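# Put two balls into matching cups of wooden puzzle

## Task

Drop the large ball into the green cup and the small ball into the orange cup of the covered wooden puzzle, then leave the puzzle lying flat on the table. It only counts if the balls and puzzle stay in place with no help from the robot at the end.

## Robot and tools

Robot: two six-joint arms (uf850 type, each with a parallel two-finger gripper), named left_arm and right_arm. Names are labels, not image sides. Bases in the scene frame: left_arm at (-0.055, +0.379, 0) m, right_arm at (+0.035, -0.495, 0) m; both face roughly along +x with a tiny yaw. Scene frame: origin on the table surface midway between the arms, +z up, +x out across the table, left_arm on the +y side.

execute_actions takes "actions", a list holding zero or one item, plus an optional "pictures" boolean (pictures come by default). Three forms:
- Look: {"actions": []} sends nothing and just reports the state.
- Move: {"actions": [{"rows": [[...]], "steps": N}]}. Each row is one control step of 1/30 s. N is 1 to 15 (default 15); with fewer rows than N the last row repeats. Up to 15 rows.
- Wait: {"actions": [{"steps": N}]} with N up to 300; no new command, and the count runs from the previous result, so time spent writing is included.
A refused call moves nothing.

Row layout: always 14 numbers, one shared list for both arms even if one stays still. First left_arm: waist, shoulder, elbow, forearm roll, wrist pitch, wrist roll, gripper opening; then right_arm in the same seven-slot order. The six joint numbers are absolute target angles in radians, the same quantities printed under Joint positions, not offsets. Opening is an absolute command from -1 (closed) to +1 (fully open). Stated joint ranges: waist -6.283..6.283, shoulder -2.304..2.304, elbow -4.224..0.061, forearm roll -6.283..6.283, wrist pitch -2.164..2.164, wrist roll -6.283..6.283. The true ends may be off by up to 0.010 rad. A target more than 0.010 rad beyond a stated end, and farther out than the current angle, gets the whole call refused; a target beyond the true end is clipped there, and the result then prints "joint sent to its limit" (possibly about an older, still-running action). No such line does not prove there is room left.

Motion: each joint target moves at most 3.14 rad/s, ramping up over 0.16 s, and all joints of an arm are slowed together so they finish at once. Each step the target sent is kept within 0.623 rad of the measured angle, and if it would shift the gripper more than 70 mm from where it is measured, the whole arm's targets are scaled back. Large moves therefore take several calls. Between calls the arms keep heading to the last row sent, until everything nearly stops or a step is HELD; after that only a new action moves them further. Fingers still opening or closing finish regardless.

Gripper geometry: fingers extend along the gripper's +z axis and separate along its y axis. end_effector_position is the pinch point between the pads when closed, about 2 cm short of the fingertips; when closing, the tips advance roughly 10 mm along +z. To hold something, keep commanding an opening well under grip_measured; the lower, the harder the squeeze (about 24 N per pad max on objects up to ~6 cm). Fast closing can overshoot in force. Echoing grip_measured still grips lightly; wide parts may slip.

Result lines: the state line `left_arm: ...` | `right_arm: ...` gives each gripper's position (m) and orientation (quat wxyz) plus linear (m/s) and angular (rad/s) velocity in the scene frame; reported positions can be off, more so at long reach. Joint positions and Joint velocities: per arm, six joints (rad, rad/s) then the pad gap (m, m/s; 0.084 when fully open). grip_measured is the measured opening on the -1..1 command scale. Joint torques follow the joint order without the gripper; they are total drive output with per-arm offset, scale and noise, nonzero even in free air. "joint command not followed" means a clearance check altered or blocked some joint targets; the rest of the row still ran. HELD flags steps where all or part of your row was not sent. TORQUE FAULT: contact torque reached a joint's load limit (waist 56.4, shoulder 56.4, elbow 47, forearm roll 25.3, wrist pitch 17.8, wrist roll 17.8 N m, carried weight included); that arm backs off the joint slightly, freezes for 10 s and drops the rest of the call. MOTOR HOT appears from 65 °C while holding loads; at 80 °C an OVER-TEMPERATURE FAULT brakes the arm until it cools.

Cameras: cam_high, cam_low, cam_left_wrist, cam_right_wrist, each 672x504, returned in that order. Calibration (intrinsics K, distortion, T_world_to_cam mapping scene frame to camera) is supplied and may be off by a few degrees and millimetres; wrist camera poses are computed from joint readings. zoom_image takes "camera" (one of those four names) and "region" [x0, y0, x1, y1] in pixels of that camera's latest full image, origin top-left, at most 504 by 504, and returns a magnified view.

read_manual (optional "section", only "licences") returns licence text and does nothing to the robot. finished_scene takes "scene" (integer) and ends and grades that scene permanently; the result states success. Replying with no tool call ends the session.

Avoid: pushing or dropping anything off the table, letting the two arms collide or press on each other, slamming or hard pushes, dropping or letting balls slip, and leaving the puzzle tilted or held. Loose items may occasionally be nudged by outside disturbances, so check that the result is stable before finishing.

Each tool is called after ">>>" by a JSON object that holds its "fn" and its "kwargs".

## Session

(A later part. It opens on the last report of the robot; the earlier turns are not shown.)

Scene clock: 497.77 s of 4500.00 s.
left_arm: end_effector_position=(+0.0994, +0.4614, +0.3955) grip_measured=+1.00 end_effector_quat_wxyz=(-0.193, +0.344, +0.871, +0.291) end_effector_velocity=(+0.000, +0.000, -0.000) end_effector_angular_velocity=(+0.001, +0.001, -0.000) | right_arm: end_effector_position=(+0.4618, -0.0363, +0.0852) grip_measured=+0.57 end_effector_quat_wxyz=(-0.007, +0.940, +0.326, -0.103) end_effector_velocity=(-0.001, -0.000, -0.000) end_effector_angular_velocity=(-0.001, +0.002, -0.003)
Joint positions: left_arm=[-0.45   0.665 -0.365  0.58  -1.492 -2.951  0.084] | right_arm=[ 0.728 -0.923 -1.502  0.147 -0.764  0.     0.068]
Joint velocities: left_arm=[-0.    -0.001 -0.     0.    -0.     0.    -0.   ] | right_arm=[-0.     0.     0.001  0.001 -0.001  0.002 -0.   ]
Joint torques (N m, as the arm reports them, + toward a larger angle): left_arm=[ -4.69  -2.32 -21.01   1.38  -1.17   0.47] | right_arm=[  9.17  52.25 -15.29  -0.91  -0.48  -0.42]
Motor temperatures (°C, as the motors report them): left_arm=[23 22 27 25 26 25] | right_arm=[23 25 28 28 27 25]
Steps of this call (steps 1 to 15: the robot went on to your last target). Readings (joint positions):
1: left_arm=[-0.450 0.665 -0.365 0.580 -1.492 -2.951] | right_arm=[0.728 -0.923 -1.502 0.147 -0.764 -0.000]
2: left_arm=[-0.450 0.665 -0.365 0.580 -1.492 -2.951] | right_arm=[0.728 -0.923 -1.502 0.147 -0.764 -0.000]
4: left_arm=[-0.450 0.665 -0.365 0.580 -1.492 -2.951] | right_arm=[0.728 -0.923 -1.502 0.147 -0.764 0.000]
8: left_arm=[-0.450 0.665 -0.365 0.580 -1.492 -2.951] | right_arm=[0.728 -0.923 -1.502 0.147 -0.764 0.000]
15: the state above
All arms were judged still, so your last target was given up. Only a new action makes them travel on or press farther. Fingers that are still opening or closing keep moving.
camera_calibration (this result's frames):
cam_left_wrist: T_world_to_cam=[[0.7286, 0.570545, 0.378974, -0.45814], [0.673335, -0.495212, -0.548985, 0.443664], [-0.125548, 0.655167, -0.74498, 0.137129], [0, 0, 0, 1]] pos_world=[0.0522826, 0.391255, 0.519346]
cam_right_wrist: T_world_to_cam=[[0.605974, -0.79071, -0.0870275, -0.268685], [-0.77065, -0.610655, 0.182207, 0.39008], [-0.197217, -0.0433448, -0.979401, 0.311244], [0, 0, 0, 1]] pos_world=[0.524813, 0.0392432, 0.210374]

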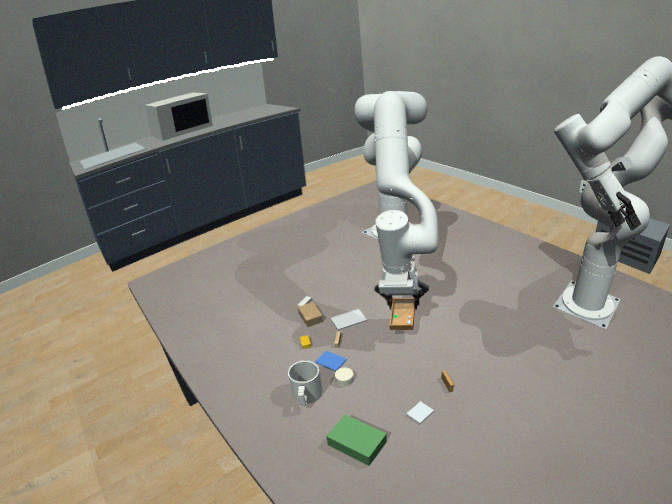

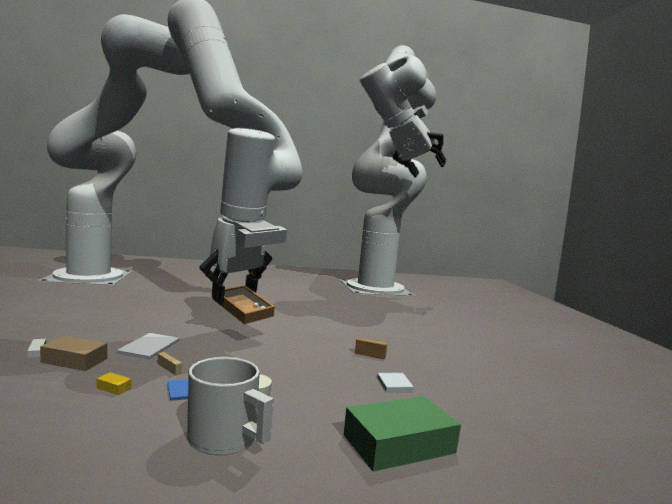

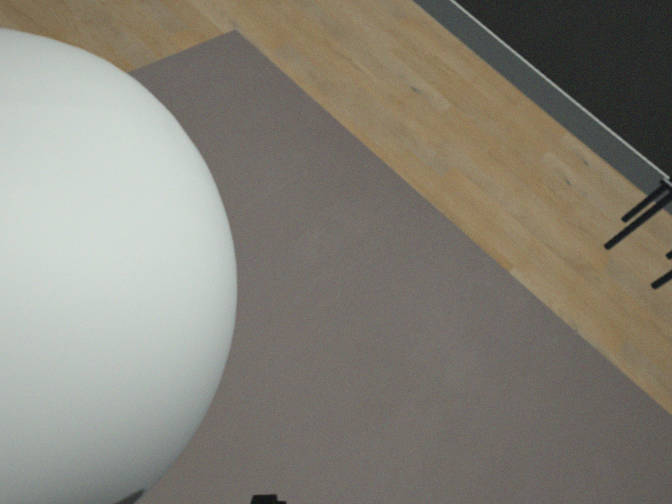

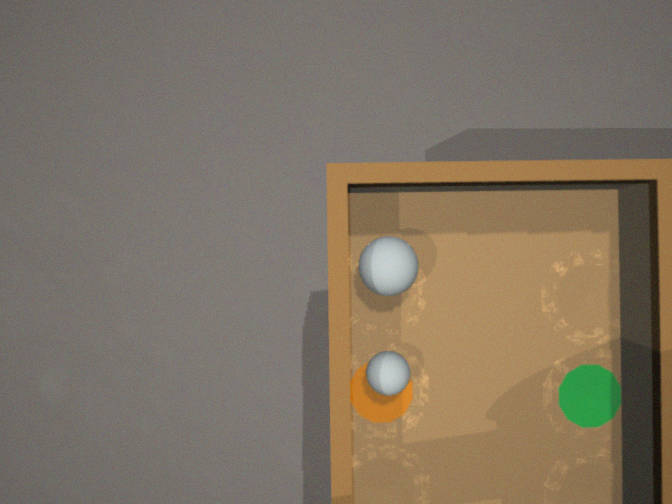

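>>> {"fn": "execute_actions", "kwargs": {"actions": []}}

Scene clock: 501.00 s of 4500.00 s.
left_arm: end_effector_position=(+0.0994, +0.4614, +0.3955) grip_measured=+1.00 end_effector_quat_wxyz=(-0.193, +0.344, +0.871, +0.291) end_effector_velocity=(-0.000, -0.000, -0.000) end_effector_angular_velocity=(-0.001, +0.001, +0.000) | right_arm: end_effector_position=(+0.4618, -0.0363, +0.0852) grip_measured=+0.57 end_effector_quat_wxyz=(-0.007, +0.940, +0.326, -0.103) end_effector_velocity=(+0.000, +0.000, +0.000) end_effector_angular_velocity=(+0.001, -0.000, -0.000)
Joint positions: left_arm=[-0.45   0.665 -0.365  0.58  -1.492 -2.951  0.084] | right_arm=[ 0.728 -0.923 -1.502  0.147 -0.764  0.     0.068]
Joint velocities: left_arm=[ 0.    -0.001  0.    -0.001 -0.     0.001 -0.   ] | right_arm=[-0.    -0.    -0.001  0.001  0.    -0.001 -0.   ]
Joint torques (N m, as the arm reports them, + toward a larger angle): left_arm=[ -5.24  -2.02 -21.57   1.41  -1.13   0.53] | right_arm=[  8.65  52.39 -15.62  -0.38  -0.57  -0.45]
Motor temperatures (°C, as the motors report them): left_arm=[23 22 27 25 26 25] | right_arm=[23 25 28 28 27 25]
Steps of this call (steps 1 to 90: nothing new was sent; then 0.23 s passed at rest). Readings (joint positions):
1: left_arm=[-0.450 0.665 -0.365 0.580 -1.492 -2.951] | right_arm=[0.728 -0.923 -1.502 0.147 -0.764 -0.000]
2: left_arm=[-0.450 0.665 -0.365 0.580 -1.492 -2.951] | right_arm=[0.728 -0.923 -1.502 0.147 -0.764 -0.000]
4: left_arm=[-0.450 0.665 -0.365 0.580 -1.492 -2.951] | right_arm=[0.728 -0.923 -1.502 0.147 -0.764 -0.000]
8: left_arm=[-0.450 0.665 -0.365 0.580 -1.492 -2.951] | right_arm=[0.728 -0.923 -1.502 0.147 -0.764 -0.000]
90: the state above
camera_calibration (this result's frames):
cam_left_wrist: T_world_to_cam=[[0.728599, 0.570545, 0.378974, -0.45814], [0.673335, -0.495213, -0.548984, 0.443664], [-0.125548, 0.655166, -0.74498, 0.13713], [0, 0, 0, 1]] pos_world=[0.0522826, 0.391255, 0.519346]
cam_right_wrist: T_world_to_cam=[[0.605972, -0.790711, -0.087029, -0.268683], [-0.770651, -0.610653, 0.18221, 0.390079], [-0.19722, -0.0433449, -0.979401, 0.311245], [0, 0, 0, 1]] pos_world=[0.524813, 0.0392432, 0.210374]

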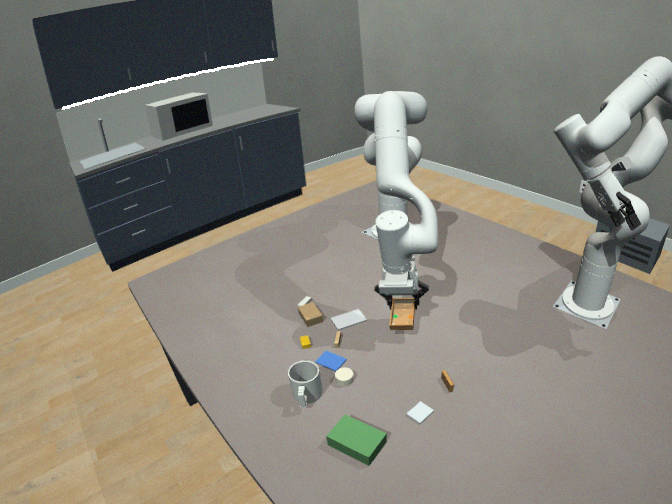

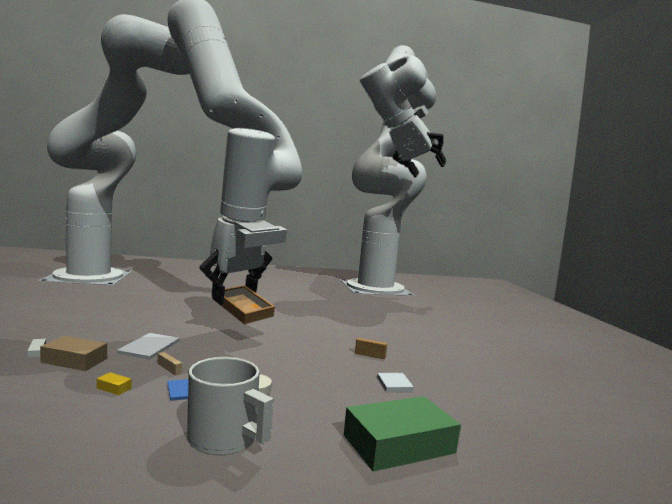

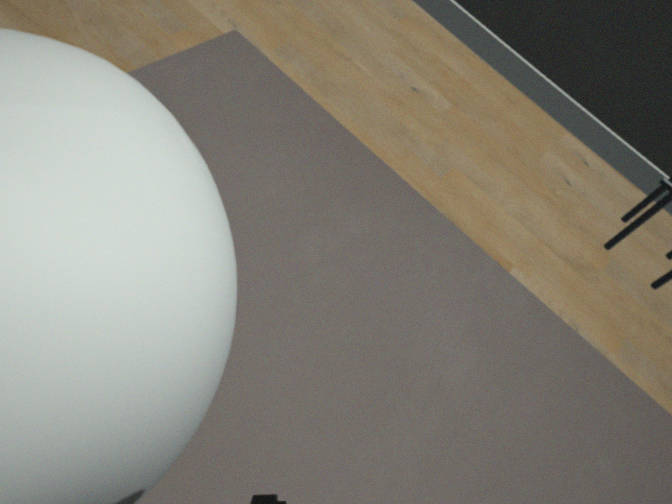

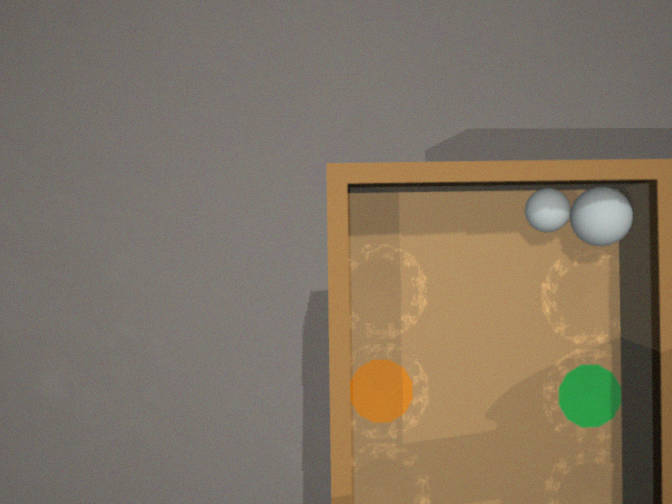

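>>> {"fn": "execute_actions", "kwargs": {"actions": [{"rows": [[-0.45,0.665,-0.365,0.58,-1.492,-2.951,1, 0.7278,-0.9234,-1.5018,0.144,-0.760,0,0.3],[-0.45,0.665,-0.365,0.58,-1.492,-2.951,1, 0.7278,-0.9234,-1.5018,0.138,-0.753,0,0.3],[-0.45,0.665,-0.365,0.58,-1.492,-2.951,1, 0.7278,-0.9234,-1.5018,0.130,-0.742,0,0.3],[-0.45,0.665,-0.365,0.58,-1.492,-2.951,1, 0.7278,-0.9234,-1.5018,0.119,-0.729,0,0.3],[-0.45,0.665,-0.365,0.58,-1.492,-2.951,1, 0.7278,-0.9234,-1.5018,0.107,-0.714,0,0.3],[-0.45,0.665,-0.365,0.58,-1.492,-2.951,1, 0.7278,-0.9234,-1.5018,0.095,-0.698,0,0.3],[-0.45,0.665,-0.365,0.58,-1.492,-2.951,1, 0.7278,-0.9234,-1.5018,0.082,-0.682,0,0.3],[-0.45,0.665,-0.365,0.58,-1.492,-2.951,1, 0.7278,-0.9234,-1.5018,0.069,-0.666,0,0.3],[-0.45,0.665,-0.365,0.58,-1.492,-2.951,1, 0.7278,-0.9234,-1.5018,0.057,-0.650,0,0.3],[-0.45,0.665,-0.365,0.58,-1.492,-2.951,1, 0.7278,-0.9234,-1.5018,0.045,-0.635,0,0.3],[-0.45,0.665,-0.365,0.58,-1.492,-2.951,1, 0.7278,-0.9234,-1.5018,0.034,-0.621,0,0.3],[-0.45,0.665,-0.365,0.58,-1.492,-2.951,1, 0.7278,-0.9234,-1.5018,0.024,-0.608,0,0.3],[-0.45,0.665,-0.365,0.58,-1.492,-2.951,1, 0.7278,-0.9234,-1.5018,0.015,-0.597,0,0.3],[-0.45,0.665,-0.365,0.58,-1.492,-2.951,1, 0.7278,-0.9234,-1.5018,0.008,-0.588,0,0.3],[-0.45,0.665,-0.365,0.58,-1.492,-2.951,1, 0.7278,-0.9234,-1.5018,0.002,-0.581,0,0.3]], "steps": 15}], "pictures": false}}

>>> {"fn": "execute_actions", "kwargs": {"actions": [{"steps": 20}]}}

Scene clock: 552.67 s of 4500.00 s.
left_arm: end_effector_position=(+0.0994, +0.4614, +0.3955) grip_measured=+1.00 end_effector_quat_wxyz=(-0.193, +0.344, +0.871, +0.291) end_effector_velocity=(-0.000, -0.000, -0.000) end_effector_angular_velocity=(-0.000, -0.000, +0.000) | right_arm: end_effector_position=(+0.4993, -0.0271, +0.0803) grip_measured=+0.57 end_effector_quat_wxyz=(-0.001, +0.929, +0.368, -0.024) end_effector_velocity=(+0.093, +0.031, -0.004) end_effector_angular_velocity=(+0.137, -0.375, +0.234)
Joint positions: left_arm=[-0.45   0.665 -0.365  0.58  -1.492 -2.951  0.084] | right_arm=[ 0.728 -0.923 -1.502  0.034 -0.622 -0.     0.068]
Joint velocities: left_arm=[-0.  0.  0. -0.  0. -0. -0.] | right_arm=[ 0.     0.    -0.001 -0.287  0.361 -0.001 -0.   ]
Joint torques (N m, as the arm reports them, + toward a larger angle): left_arm=[ -5.09  -2.41 -21.14   1.12  -1.13   0.53] | right_arm=[  9.25  52.22 -15.68   0.96  -0.44  -0.36]
Motor temperatures (°C, as the motors report them): left_arm=[23 22 27 25 26 25] | right_arm=[23 25 28 28 27 25]
Steps of this call (steps 1 to 90: nothing new was sent; then 48.17 s passed at rest; steps 91 to 105: all 15 steps of this action). Readings (joint positions):
91: left_arm=[-0.450 0.665 -0.365 0.580 -1.492 -2.951] | right_arm=[0.728 -0.923 -1.502 0.147 -0.764 0.000]
92: left_arm=[-0.450 0.665 -0.365 0.580 -1.492 -2.951] | right_arm=[0.728 -0.923 -1.502 0.146 -0.763 0.000]
94: left_arm=[-0.450 0.665 -0.365 0.580 -1.492 -2.951] | right_arm=[0.728 -0.923 -1.502 0.141 -0.756 0.000]
98: left_arm=[-0.450 0.665 -0.365 0.580 -1.492 -2.951] | right_arm=[0.728 -0.923 -1.502 0.111 -0.719 0.000]
105: the state above

Scene clock: 553.33 s of 4500.00 s.
left_arm: end_effector_position=(+0.0994, +0.4614, +0.3955) grip_measured=+1.00 end_effector_quat_wxyz=(-0.193, +0.344, +0.871, +0.291) end_effector_velocity=(-0.000, +0.000, +0.000) end_effector_angular_velocity=(-0.000, -0.001, +0.000) | right_arm: end_effector_position=(+0.5095, -0.0234, +0.0800) grip_measured=+0.57 end_effector_quat_wxyz=(-0.000, +0.925, +0.381, -0.001) end_effector_velocity=(-0.000, -0.000, -0.000) end_effector_angular_velocity=(+0.000, +0.000, +0.000)
Joint positions: left_arm=[-0.45   0.665 -0.365  0.58  -1.492 -2.951  0.084] | right_arm=[ 0.728 -0.923 -1.502  0.002 -0.581 -0.     0.068]
Joint velocities: left_arm=[-0.     0.001  0.    -0.    -0.    -0.    -0.   ] | right_arm=[-0.    -0.     0.     0.    -0.    -0.001  0.   ]
Joint torques (N m, as the arm reports them, + toward a larger angle): left_arm=[ -4.26  -1.9  -21.75   1.16  -1.15   0.5 ] | right_arm=[  8.78  52.89 -15.42  -0.47  -0.15  -0.43]
Motor temperatures (°C, as the motors report them): left_arm=[23 22 27 25 26 25] | right_arm=[23 25 28 28 27 25]
Steps of this call (steps 1 to 20: the robot went on to your last target). Readings (joint positions):
1: left_arm=[-0.450 0.665 -0.365 0.580 -1.492 -2.951] | right_arm=[0.728 -0.923 -1.502 0.025 -0.610 -0.000]
2: left_arm=[-0.450 0.665 -0.365 0.580 -1.492 -2.951] | right_arm=[0.728 -0.923 -1.502 0.018 -0.602 -0.000]
4: left_arm=[-0.450 0.665 -0.365 0.580 -1.492 -2.951] | right_arm=[0.728 -0.923 -1.502 0.010 -0.591 -0.000]
8: left_arm=[-0.450 0.665 -0.365 0.580 -1.492 -2.951] | right_arm=[0.728 -0.923 -1.502 0.004 -0.584 -0.000]
20: the state above
camera_calibration (this result's frames):
cam_left_wrist: T_world_to_cam=[[0.728599, 0.570545, 0.378974, -0.45814], [0.673335, -0.495212, -0.548985, 0.443664], [-0.125548, 0.655167, -0.74498, 0.137129], [0, 0, 0, 1]] pos_world=[0.0522825, 0.391255, 0.519346]
cam_right_wrist: T_world_to_cam=[[0.70107, -0.713035, -0.00900509, -0.340722], [-0.713085, -0.701064, -0.00437751, 0.41917], [-0.00319183, 0.00949034, -0.99995, 0.220149], [0, 0, 0, 1]] pos_world=[0.538477, 0.0488291, 0.218904]

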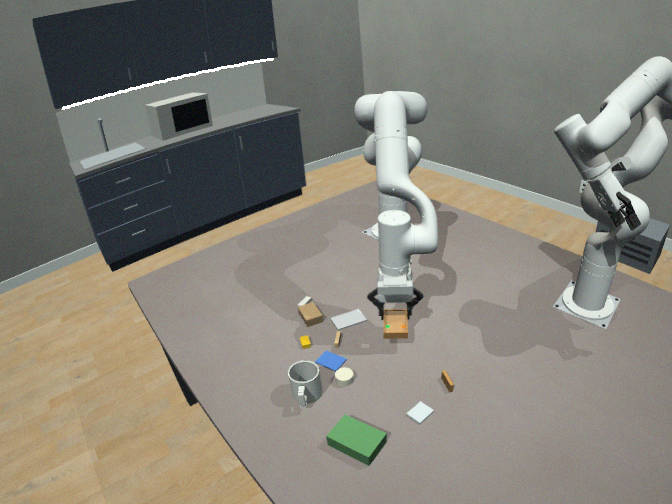

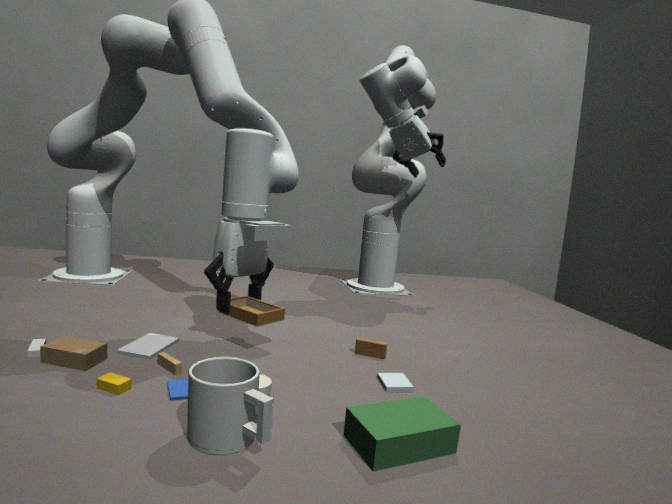

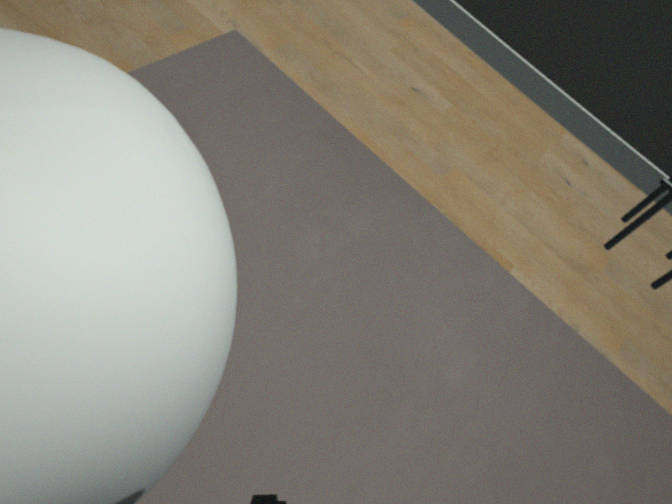

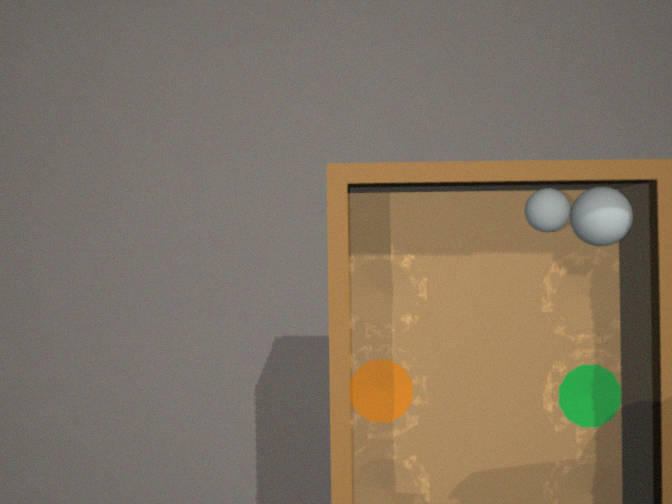

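>>> {"fn": "execute_actions", "kwargs": {"actions": [{"rows": [[-0.45,0.665,-0.365,0.58,-1.492,-2.951,1, 0.7278,-0.9234,-1.5018,-0.012,-0.571,0,0.3],[-0.45,0.665,-0.365,0.58,-1.492,-2.951,1, 0.7278,-0.9234,-1.5018,-0.026,-0.562,0,0.3]], "steps": 15}], "pictures": false}}

>>> {"fn": "execute_actions", "kwargs": {"actions": [{"rows": [[-0.45,0.665,-0.365,0.58,-1.492,-2.951,1, 0.7278,-0.9234,-1.5018,-0.002,-0.577,0,0.3],[-0.45,0.665,-0.365,0.58,-1.492,-2.951,1, 0.7278,-0.9234,-1.5018,0.022,-0.592,0,0.3]], "steps": 10}], "pictures": false}}

>>> {"fn": "execute_actions", "kwargs": {"actions": [{"rows": [[-0.45,0.665,-0.365,0.58,-1.492,-2.951,1, 0.7278,-0.9234,-1.5018,0.010,-0.585,0,0.3],[-0.45,0.665,-0.365,0.58,-1.492,-2.951,1, 0.7278,-0.9234,-1.5018,-0.002,-0.577,0,0.3]], "steps": 15}]}}

>>> {"fn": "execute_actions", "kwargs": {"actions": [{"steps": 15}]}}

Scene clock: 575.50 s of 4500.00 s.
left_arm: end_effector_position=(+0.0994, +0.4614, +0.3955) grip_measured=+1.00 end_effector_quat_wxyz=(-0.193, +0.344, +0.871, +0.291) end_effector_velocity=(+0.000, +0.000, +0.000) end_effector_angular_velocity=(+0.000, -0.000, +0.000) | right_arm: end_effector_position=(+0.5153, -0.0227, +0.0801) grip_measured=+0.57 end_effector_quat_wxyz=(+0.003, +0.920, +0.391, +0.010) end_effector_velocity=(+0.000, -0.000, -0.000) end_effector_angular_velocity=(-0.001, -0.002, +0.001)
Joint positions: left_arm=[-0.45   0.665 -0.365  0.58  -1.492 -2.951  0.084] | right_arm=[ 0.728 -0.923 -1.502 -0.026 -0.562  0.     0.068]
Joint velocities: left_arm=[-0. -0.  0.  0.  0. -0. -0.] | right_arm=[-0.    -0.     0.    -0.003  0.001  0.002 -0.   ]
Joint torques (N m, as the arm reports them, + toward a larger angle): left_arm=[ -4.32  -1.64 -21.51   1.15  -1.17   0.47] | right_arm=[  8.71  53.5  -15.61  -0.86  -0.09  -0.41]
Motor temperatures (°C, as the motors report them): left_arm=[23 22 27 25 26 25] | right_arm=[23 25 28 28 27 25]
Steps of this call (steps 1 to 15: the robot went on to your last target; steps 16 to 90: nothing new was sent; then 18.67 s passed at rest; steps 91 to 105: all 15 steps of this action). Readings (joint positions):
91: left_arm=[-0.450 0.665 -0.365 0.580 -1.492 -2.951] | right_arm=[0.728 -0.923 -1.502 0.002 -0.581 0.000]
92: left_arm=[-0.450 0.665 -0.365 0.580 -1.492 -2.951] | right_arm=[0.728 -0.923 -1.502 -0.001 -0.579 0.000]
94: left_arm=[-0.450 0.665 -0.365 0.580 -1.492 -2.951] | right_arm=[0.728 -0.923 -1.502 -0.012 -0.571 -0.000]
98: left_arm=[-0.450 0.665 -0.365 0.580 -1.492 -2.951] | right_arm=[0.728 -0.923 -1.502 -0.023 -0.564 -0.000]
105: the state above

Scene clock: 575.83 s of 4500.00 s.
left_arm: end_effector_position=(+0.0994, +0.4614, +0.3955) grip_measured=+1.00 end_effector_quat_wxyz=(-0.193, +0.344, +0.871, +0.291) end_effector_velocity=(+0.000, +0.000, +0.000) end_effector_angular_velocity=(+0.001, -0.001, -0.000) | right_arm: end_effector_position=(+0.5063, -0.0233, +0.0801) grip_measured=+0.57 end_effector_quat_wxyz=(-0.003, +0.927, +0.374, -0.007) end_effector_velocity=(-0.006, -0.000, +0.000) end_effector_angular_velocity=(-0.002, +0.026, -0.025)
Joint positions: left_arm=[-0.45   0.665 -0.365  0.58  -1.492 -2.951  0.084] | right_arm=[ 0.728 -0.923 -1.502  0.019 -0.59   0.     0.068]
Joint velocities: left_arm=[-0.     0.001  0.     0.001 -0.    -0.     0.   ] | right_arm=[-0.    -0.    -0.     0.031 -0.02  -0.     0.   ]
Joint torques (N m, as the arm reports them, + toward a larger angle): left_arm=[ -4.92  -1.98 -21.17   1.32  -1.12   0.51] | right_arm=[  9.92  51.93 -15.73  -0.9   -0.14  -0.34]
Motor temperatures (°C, as the motors report them): left_arm=[23 22 27 25 26 25] | right_arm=[23 25 28 28 27 25]
Steps of this call (steps 1 to 10: all 10 steps of this action). Readings (joint positions):
1: left_arm=[-0.450 0.665 -0.365 0.580 -1.492 -2.951] | right_arm=[0.728 -0.923 -1.502 -0.025 -0.562 -0.000]
2: left_arm=[-0.450 0.665 -0.365 0.580 -1.492 -2.951] | right_arm=[0.728 -0.923 -1.502 -0.022 -0.565 -0.000]
4: left_arm=[-0.450 0.665 -0.365 0.580 -1.492 -2.951] | right_arm=[0.728 -0.923 -1.502 -0.003 -0.576 0.000]
8: left_arm=[-0.450 0.665 -0.365 0.580 -1.492 -2.951] | right_arm=[0.728 -0.923 -1.502 0.016 -0.588 0.000]
10: the state above

Scene clock: 576.33 s of 4500.00 s.
left_arm: end_effector_position=(+0.0994, +0.4614, +0.3955) grip_measured=+1.00 end_effector_quat_wxyz=(-0.193, +0.344, +0.871, +0.291) end_effector_velocity=(-0.000, -0.000, -0.000) end_effector_angular_velocity=(+0.000, +0.001, +0.000) | right_arm: end_effector_position=(+0.5105, -0.0231, +0.0800) grip_measured=+0.57 end_effector_quat_wxyz=(+0.000, +0.924, +0.382, +0.001) end_effector_velocity=(+0.001, +0.000, +0.000) end_effector_angular_velocity=(+0.001, -0.003, +0.002)
Joint positions: left_arm=[-0.45   0.665 -0.365  0.58  -1.492 -2.951  0.084] | right_arm=[ 0.728 -0.923 -1.502 -0.002 -0.577 -0.     0.068]
Joint velocities: left_arm=[-0.    -0.001  0.    -0.     0.    -0.     0.   ] | right_arm=[-0.     0.    -0.001 -0.002  0.003 -0.     0.   ]
Joint torques (N m, as the arm reports them, + toward a larger angle): left_arm=[ -4.66  -1.78 -21.22   1.21  -1.16   0.52] | right_arm=[  9.04  52.44 -15.7   -0.6   -0.07  -0.44]
Motor temperatures (°C, as the motors report them): left_arm=[23 22 27 25 26 25] | right_arm=[23 25 28 28 27 25]
Steps of this call (steps 1 to 15: all 15 steps of this action). Readings (joint positions):
1: left_arm=[-0.450 0.665 -0.365 0.580 -1.492 -2.951] | right_arm=[0.728 -0.923 -1.502 0.020 -0.591 0.000]
2: left_arm=[-0.450 0.665 -0.365 0.580 -1.492 -2.951] | right_arm=[0.728 -0.923 -1.502 0.018 -0.590 0.000]
4: left_arm=[-0.450 0.665 -0.365 0.580 -1.492 -2.951] | right_arm=[0.728 -0.923 -1.502 0.009 -0.584 -0.000]
8: left_arm=[-0.450 0.665 -0.365 0.580 -1.492 -2.951] | right_arm=[0.728 -0.923 -1.502 0.000 -0.579 -0.000]
15: the state above
camera_calibration (this result's frames):
cam_left_wrist: T_world_to_cam=[[0.728599, 0.570545, 0.378974, -0.45814], [0.673336, -0.495213, -0.548984, 0.443663], [-0.125548, 0.655166, -0.74498, 0.13713], [0, 0, 0, 1]] pos_world=[0.0522826, 0.391255, 0.519346]
cam_right_wrist: T_world_to_cam=[[0.703377, -0.710783, -0.00693651, -0.342518], [-0.710817, -0.703328, -0.00830068, 0.419234], [0.00102134, 0.0107691, -0.999941, 0.218027], [0, 0, 0, 1]] pos_world=[0.538695, 0.0490556, 0.219118]

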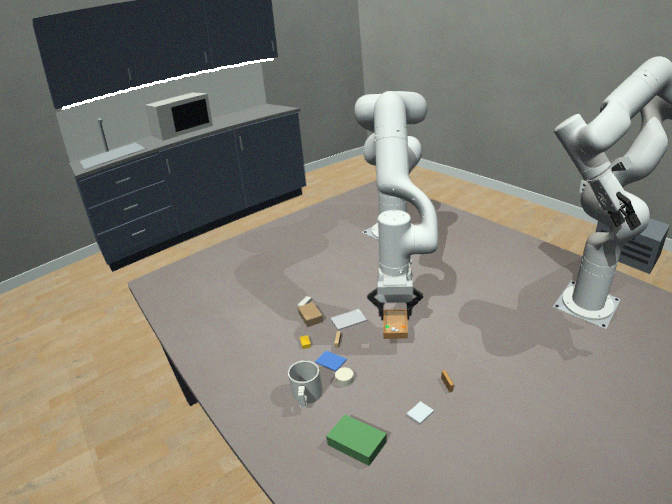

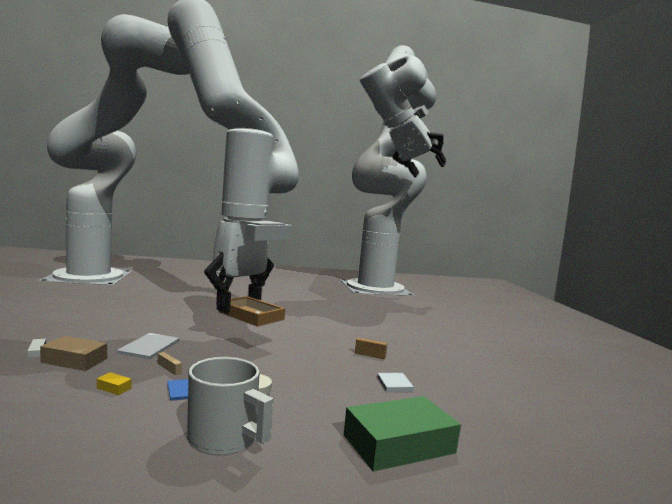

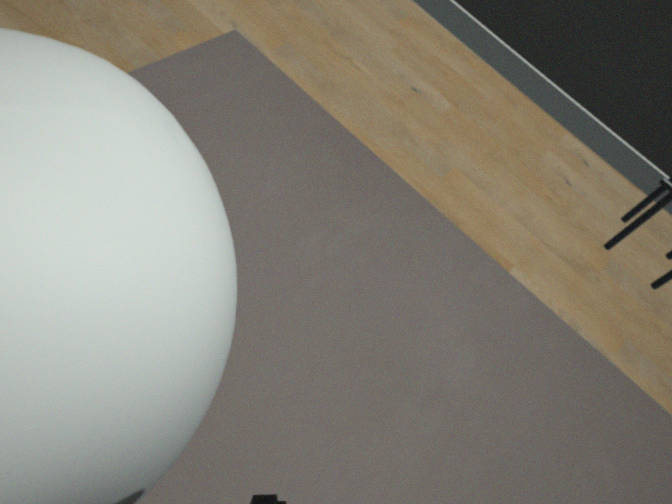

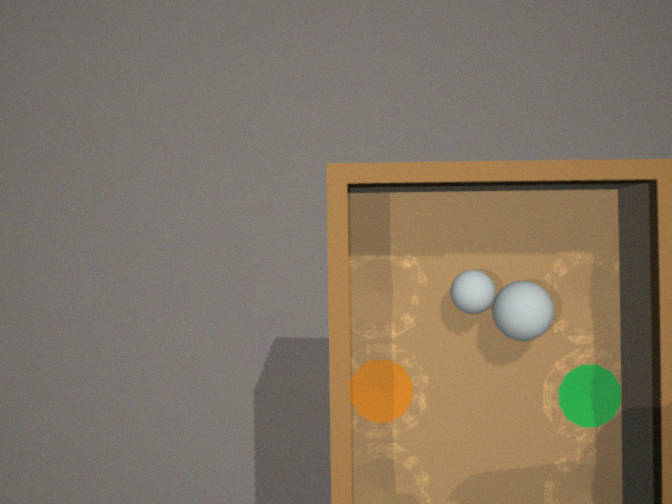

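Scene clock: 576.83 s of 4500.00 s.
left_arm: end_effector_position=(+0.0994, +0.4614, +0.3955) grip_measured=+1.00 end_effector_quat_wxyz=(-0.193, +0.344, +0.871, +0.291) end_effector_velocity=(+0.000, +0.000, +0.000) end_effector_angular_velocity=(+0.000, -0.000, -0.000) | right_arm: end_effector_position=(+0.5106, -0.0231, +0.0800) grip_measured=+0.57 end_effector_quat_wxyz=(+0.000, +0.924, +0.382, +0.001) end_effector_velocity=(-0.000, +0.000, +0.000) end_effector_angular_velocity=(+0.002, +0.000, -0.004)
Joint positions: left_arm=[-0.45   0.665 -0.365  0.58  -1.492 -2.951  0.084] | right_arm=[ 0.728 -0.923 -1.502 -0.002 -0.577  0.     0.068]
Joint velocities: left_arm=[ 0. -0.  0.  0.  0.  0.  0.] | right_arm=[ 0.    -0.    -0.     0.002  0.001  0.002 -0.   ]
Joint torques (N m, as the arm reports them, + toward a larger angle): left_arm=[ -4.75  -1.57 -21.32   1.19  -1.11   0.45] | right_arm=[  8.31  53.19 -15.58  -0.8   -0.18  -0.37]
Motor temperatures (°C, as the motors report them): left_arm=[23 22 27 25 26 25] | right_arm=[23 25 28 28 27 25]
Steps of this call (steps 1 to 15: the robot went on to your last target). Readings (joint positions):
1: left_arm=[-0.450 0.665 -0.365 0.580 -1.492 -2.951] | right_arm=[0.728 -0.923 -1.502 -0.002 -0.577 -0.000]
2: left_arm=[-0.450 0.665 -0.365 0.580 -1.492 -2.951] | right_arm=[0.728 -0.923 -1.502 -0.002 -0.577 -0.000]
4: left_arm=[-0.450 0.665 -0.365 0.580 -1.492 -2.951] | right_arm=[0.728 -0.923 -1.502 -0.002 -0.577 0.000]
8: left_arm=[-0.450 0.665 -0.365 0.580 -1.492 -2.951] | right_arm=[0.728 -0.923 -1.502 -0.002 -0.577 -0.000]
15: the state above
All arms were judged still, so your last target was given up. Only a new action makes them travel on or press farther. Fingers that are still opening or closing keep moving.
camera_calibration (this result's frames):
cam_left_wrist: T_world_to_cam=[[0.7286, 0.570545, 0.378974, -0.45814], [0.673335, -0.495213, -0.548985, 0.443664], [-0.125548, 0.655167, -0.74498, 0.137129], [0, 0, 0, 1]] pos_world=[0.0522826, 0.391255, 0.519346]
cam_right_wrist: T_world_to_cam=[[0.703527, -0.710636, -0.00679992, -0.342636], [-0.710668, -0.703477, -0.00845498, 0.419205], [0.00122483, 0.0107808, -0.999941, 0.217924], [0, 0, 0, 1]] pos_world=[0.538702, 0.0490624, 0.219125]

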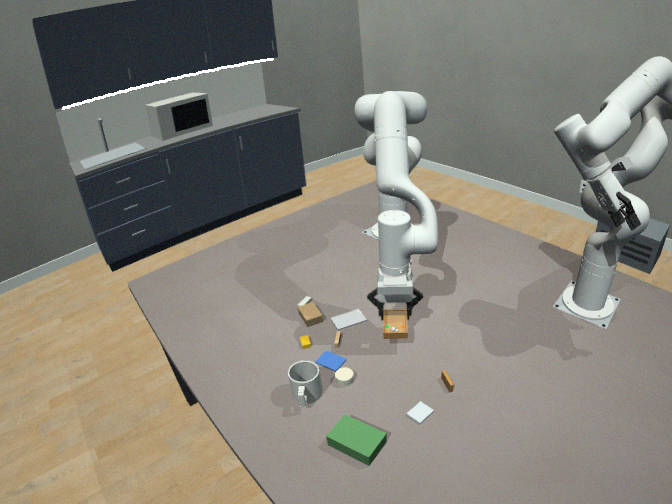

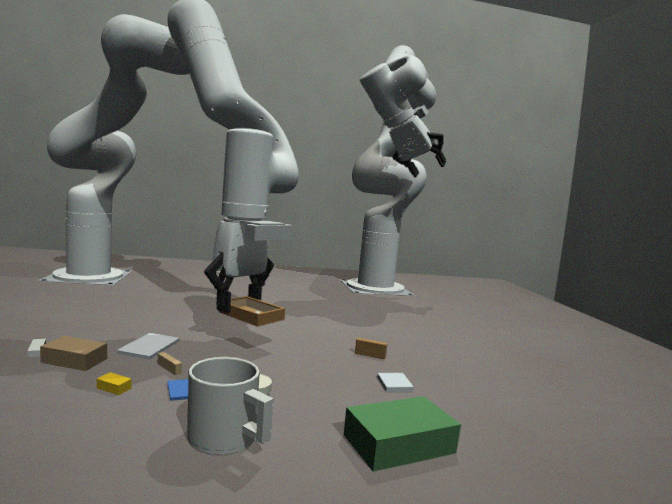

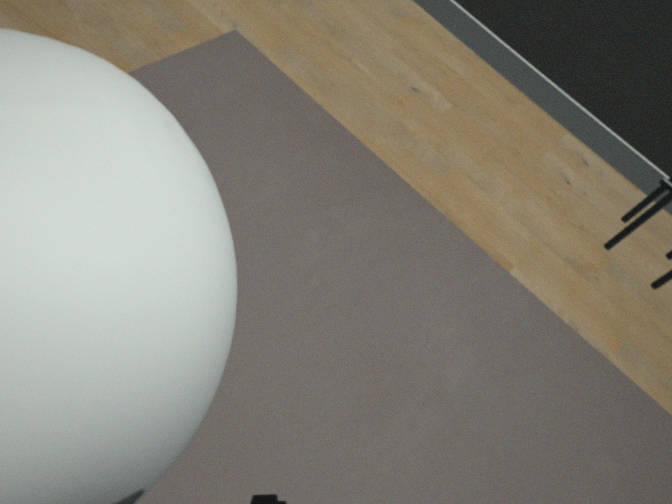

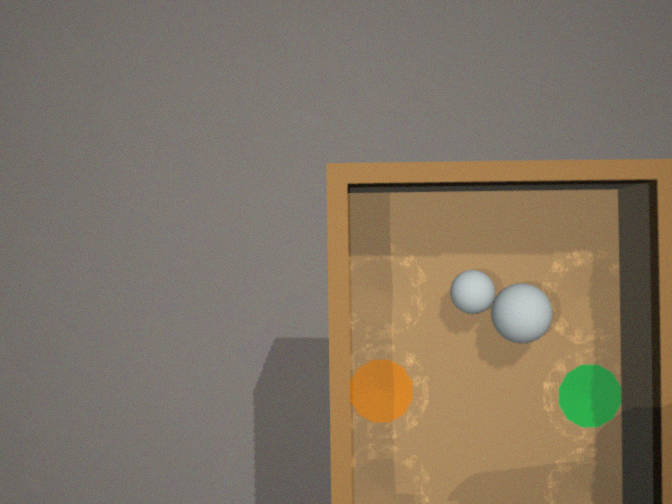

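>>> {"fn": "execute_actions", "kwargs": {"actions": [{"rows": [[-0.45,0.665,-0.365,0.58,-1.492,-2.951,1, 0.7278,-0.9234,-1.5018,0.010,-0.570,0,0.3],[-0.45,0.665,-0.365,0.58,-1.492,-2.951,1, 0.7278,-0.9234,-1.5018,0.022,-0.562,0,0.3]], "steps": 14}], "pictures": false}}

>>> {"fn": "execute_actions", "kwargs": {"actions": [{"rows": [[-0.45,0.665,-0.365,0.58,-1.492,-2.951,1, 0.7278,-0.9234,-1.5018,-0.002,-0.577,0,0.3],[-0.45,0.665,-0.365,0.58,-1.492,-2.951,1, 0.7278,-0.9234,-1.5018,-0.026,-0.592,0,0.3]], "steps": 9}], "pictures": false}}

>>> {"fn": "execute_actions", "kwargs": {"actions": [{"rows": [[-0.45,0.665,-0.365,0.58,-1.492,-2.951,1, 0.7278,-0.9234,-1.5018,-0.014,-0.585,0,0.3],[-0.45,0.665,-0.365,0.58,-1.492,-2.951,1, 0.7278,-0.9234,-1.5018,-0.002,-0.577,0,0.3]], "steps": 15}], "pictures": false}}

>>> {"fn": "execute_actions", "kwargs": {"actions": [{"steps": 15}]}}

Scene clock: 590.03 s of 4500.00 s.
left_arm: end_effector_position=(+0.0994, +0.4614, +0.3955) grip_measured=+1.00 end_effector_quat_wxyz=(-0.193, +0.344, +0.871, +0.291) end_effector_velocity=(-0.000, -0.000, -0.000) end_effector_angular_velocity=(+0.000, +0.001, +0.000) | right_arm: end_effector_position=(+0.5110, -0.0183, +0.0801) grip_measured=+0.57 end_effector_quat_wxyz=(-0.008, +0.928, +0.373, +0.005) end_effector_velocity=(-0.000, +0.001, -0.000) end_effector_angular_velocity=(+0.003, +0.000, -0.002)
Joint positions: left_arm=[-0.45   0.665 -0.365  0.58  -1.492 -2.951  0.084] | right_arm=[ 0.728 -0.923 -1.502  0.022 -0.562  0.     0.068]
Joint velocities: left_arm=[-0.    -0.001  0.    -0.    -0.     0.     0.   ] | right_arm=[ 0.     0.     0.001  0.004  0.002 -0.001 -0.   ]
Joint torques (N m, as the arm reports them, + toward a larger angle): left_arm=[ -4.63  -1.87 -21.56   1.35  -1.14   0.46] | right_arm=[  8.35  53.53 -15.68  -0.55  -0.15  -0.38]
Motor temperatures (°C, as the motors report them): left_arm=[23 22 27 25 26 25] | right_arm=[23 25 28 28 27 25]
Steps of this call (steps 1 to 90: nothing new was sent; then 9.73 s passed at rest; steps 91 to 104: all 14 steps of this action). Readings (joint positions):
91: left_arm=[-0.450 0.665 -0.365 0.580 -1.492 -2.951] | right_arm=[0.728 -0.923 -1.502 -0.002 -0.577 -0.000]
92: left_arm=[-0.450 0.665 -0.365 0.580 -1.492 -2.951] | right_arm=[0.728 -0.923 -1.502 0.000 -0.575 -0.000]
94: left_arm=[-0.450 0.665 -0.365 0.580 -1.492 -2.951] | right_arm=[0.728 -0.923 -1.502 0.010 -0.569 0.000]
98: left_arm=[-0.450 0.665 -0.365 0.580 -1.492 -2.951] | right_arm=[0.728 -0.923 -1.502 0.019 -0.564 0.000]
104: the state above

Scene clock: 590.33 s of 4500.00 s.
left_arm: end_effector_position=(+0.0994, +0.4614, +0.3955) grip_measured=+1.00 end_effector_quat_wxyz=(-0.193, +0.344, +0.871, +0.291) end_effector_velocity=(+0.000, +0.000, -0.000) end_effector_angular_velocity=(+0.000, +0.000, -0.000) | right_arm: end_effector_position=(+0.5104, -0.0271, +0.0800) grip_measured=+0.57 end_effector_quat_wxyz=(+0.008, +0.921, +0.390, -0.003) end_effector_velocity=(-0.001, -0.009, +0.000) end_effector_angular_velocity=(-0.037, +0.004, +0.035)
Joint positions: left_arm=[-0.45   0.665 -0.365  0.58  -1.492 -2.951  0.084] | right_arm=[ 0.728 -0.923 -1.502 -0.022 -0.589 -0.     0.068]
Joint velocities: left_arm=[ 0.    -0.001 -0.     0.     0.    -0.    -0.   ] | right_arm=[ 0.     0.     0.    -0.042 -0.029 -0.    -0.   ]
Joint torques (N m, as the arm reports them, + toward a larger angle): left_arm=[ -4.97  -2.06 -21.06   1.21  -1.14   0.51] | right_arm=[  9.59  52.95 -15.79   0.46  -0.23  -0.37]
Motor temperatures (°C, as the motors report them): left_arm=[23 22 27 25 26 25] | right_arm=[23 25 28 28 27 25]
Steps of this call (steps 1 to 9: all 9 steps of this action). Readings (joint positions):
1: left_arm=[-0.450 0.665 -0.365 0.580 -1.492 -2.951] | right_arm=[0.728 -0.923 -1.502 0.021 -0.562 0.000]
2: left_arm=[-0.450 0.665 -0.365 0.580 -1.492 -2.951] | right_arm=[0.728 -0.923 -1.502 0.018 -0.565 0.000]
4: left_arm=[-0.450 0.665 -0.365 0.580 -1.492 -2.951] | right_arm=[0.728 -0.923 -1.502 -0.001 -0.576 0.000]
8: left_arm=[-0.450 0.665 -0.365 0.580 -1.492 -2.951] | right_arm=[0.728 -0.923 -1.502 -0.020 -0.588 -0.000]
9: the state above

Scene clock: 590.83 s of 4500.00 s.
left_arm: end_effector_position=(+0.0994, +0.4614, +0.3955) grip_measured=+1.00 end_effector_quat_wxyz=(-0.193, +0.344, +0.871, +0.291) end_effector_velocity=(+0.000, +0.000, +0.000) end_effector_angular_velocity=(+0.001, -0.000, -0.001) | right_arm: end_effector_position=(+0.5106, -0.0231, +0.0800) grip_measured=+0.57 end_effector_quat_wxyz=(+0.000, +0.924, +0.382, +0.001) end_effector_velocity=(-0.000, +0.000, -0.000) end_effector_angular_velocity=(+0.001, +0.000, +0.000)
Joint positions: left_arm=[-0.45   0.665 -0.365  0.58  -1.492 -2.951  0.084] | right_arm=[ 0.728 -0.923 -1.502 -0.002 -0.577 -0.     0.068]
Joint velocities: left_arm=[ 0.    -0.    -0.     0.002  0.     0.    -0.   ] | right_arm=[ 0.     0.     0.     0.001  0.001 -0.001  0.   ]
Joint torques (N m, as the arm reports them, + toward a larger angle): left_arm=[ -4.69  -1.95 -21.49   1.26  -1.13   0.49] | right_arm=[ 11.01  53.44 -15.42  -0.84  -0.19  -0.38]
Motor temperatures (°C, as the motors report them): left_arm=[23 22 27 25 26 25] | right_arm=[23 25 28 28 27 25]
Steps of this call (steps 1 to 15: all 15 steps of this action). Readings (joint positions):
1: left_arm=[-0.450 0.665 -0.365 0.580 -1.492 -2.951] | right_arm=[0.728 -0.923 -1.502 -0.023 -0.590 -0.000]
2: left_arm=[-0.450 0.665 -0.365 0.580 -1.492 -2.951] | right_arm=[0.728 -0.923 -1.502 -0.022 -0.589 -0.000]
4: left_arm=[-0.450 0.665 -0.365 0.580 -1.492 -2.951] | right_arm=[0.728 -0.923 -1.502 -0.013 -0.584 -0.000]
8: left_arm=[-0.450 0.665 -0.365 0.580 -1.492 -2.951] | right_arm=[0.728 -0.923 -1.502 -0.004 -0.579 0.000]
15: the state above

Scene clock: 591.33 s of 4500.00 s.
left_arm: end_effector_position=(+0.0994, +0.4614, +0.3955) grip_measured=+1.00 end_effector_quat_wxyz=(-0.193, +0.344, +0.871, +0.291) end_effector_velocity=(+0.000, +0.000, +0.000) end_effector_angular_velocity=(+0.001, +0.000, -0.000) | right_arm: end_effector_position=(+0.5106, -0.0231, +0.0800) grip_measured=+0.57 end_effector_quat_wxyz=(+0.000, +0.924, +0.382, +0.001) end_effector_velocity=(+0.000, +0.000, +0.000) end_effector_angular_velocity=(+0.000, -0.001, +0.003)
Joint positions: left_arm=[-0.45   0.665 -0.365  0.58  -1.492 -2.951  0.084] | right_arm=[ 0.728 -0.923 -1.502 -0.002 -0.577 -0.     0.068]
Joint velocities: left_arm=[ 0.    -0.001 -0.     0.001  0.    -0.     0.   ] | right_arm=[-0.    -0.    -0.001 -0.001 -0.    -0.002  0.   ]
Joint torques (N m, as the arm reports them, + toward a larger angle): left_arm=[ -4.51  -2.3  -21.19   1.41  -1.1    0.47] | right_arm=[  9.2   51.69 -15.8   -0.57  -0.22  -0.47]
Motor temperatures (°C, as the motors report them): left_arm=[23 22 27 25 26 25] | right_arm=[23 25 28 28 27 25]
Steps of this call (steps 1 to 15: the robot went on to your last target). Readings (joint positions):
1: left_arm=[-0.450 0.665 -0.365 0.580 -1.492 -2.951] | right_arm=[0.728 -0.923 -1.502 -0.002 -0.577 -0.000]
2: left_arm=[-0.450 0.665 -0.365 0.580 -1.492 -2.951] | right_arm=[0.728 -0.923 -1.502 -0.002 -0.577 0.000]
4: left_arm=[-0.450 0.665 -0.365 0.580 -1.492 -2.951] | right_arm=[0.728 -0.923 -1.502 -0.002 -0.577 0.000]
8: left_arm=[-0.450 0.665 -0.365 0.580 -1.492 -2.951] | right_arm=[0.728 -0.923 -1.502 -0.002 -0.577 0.000]
15: the state above
All arms were judged still, so your last target was given up. Only a new action makes them travel on or press farther. Fingers that are still opening or closing keep moving.
camera_calibration (this result's frames):
cam_left_wrist: T_world_to_cam=[[0.728599, 0.570545, 0.378974, -0.45814], [0.673335, -0.495213, -0.548985, 0.443664], [-0.125548, 0.655166, -0.74498, 0.137129], [0, 0, 0, 1]] pos_world=[0.0522826, 0.391255, 0.519346]
cam_right_wrist: T_world_to_cam=[[0.703531, -0.710632, -0.00679596, -0.342639], [-0.710664, -0.703481, -0.00845424, 0.419203], [0.00122703, 0.0107775, -0.999941, 0.217923], [0, 0, 0, 1]] pos_world=[0.538702, 0.0490621, 0.219125]

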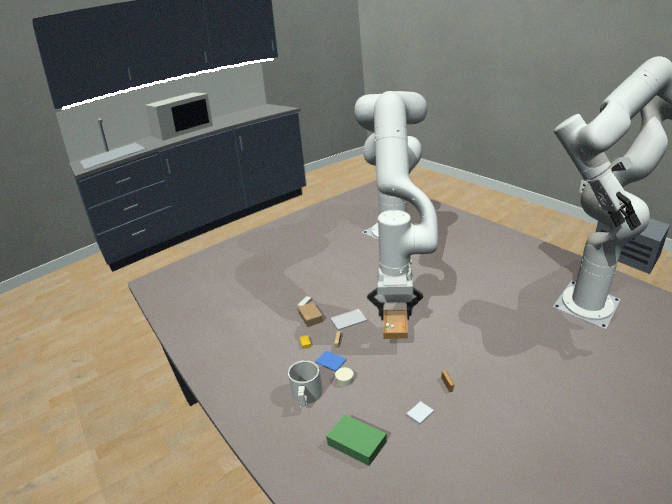

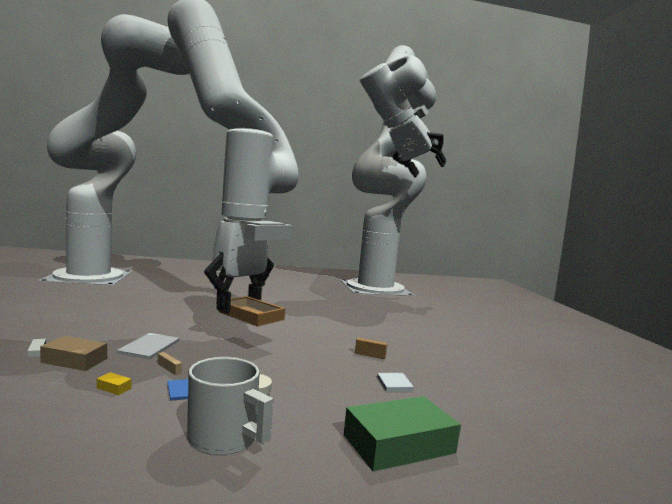

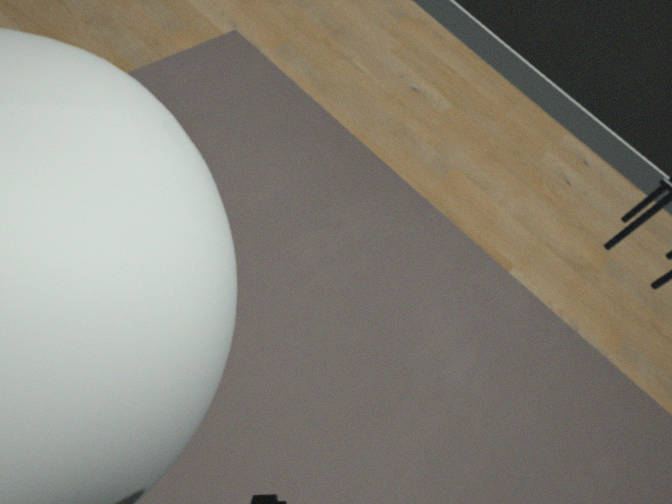

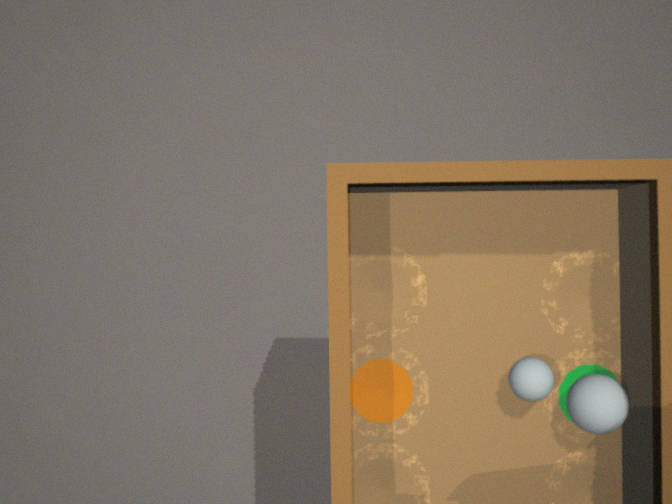

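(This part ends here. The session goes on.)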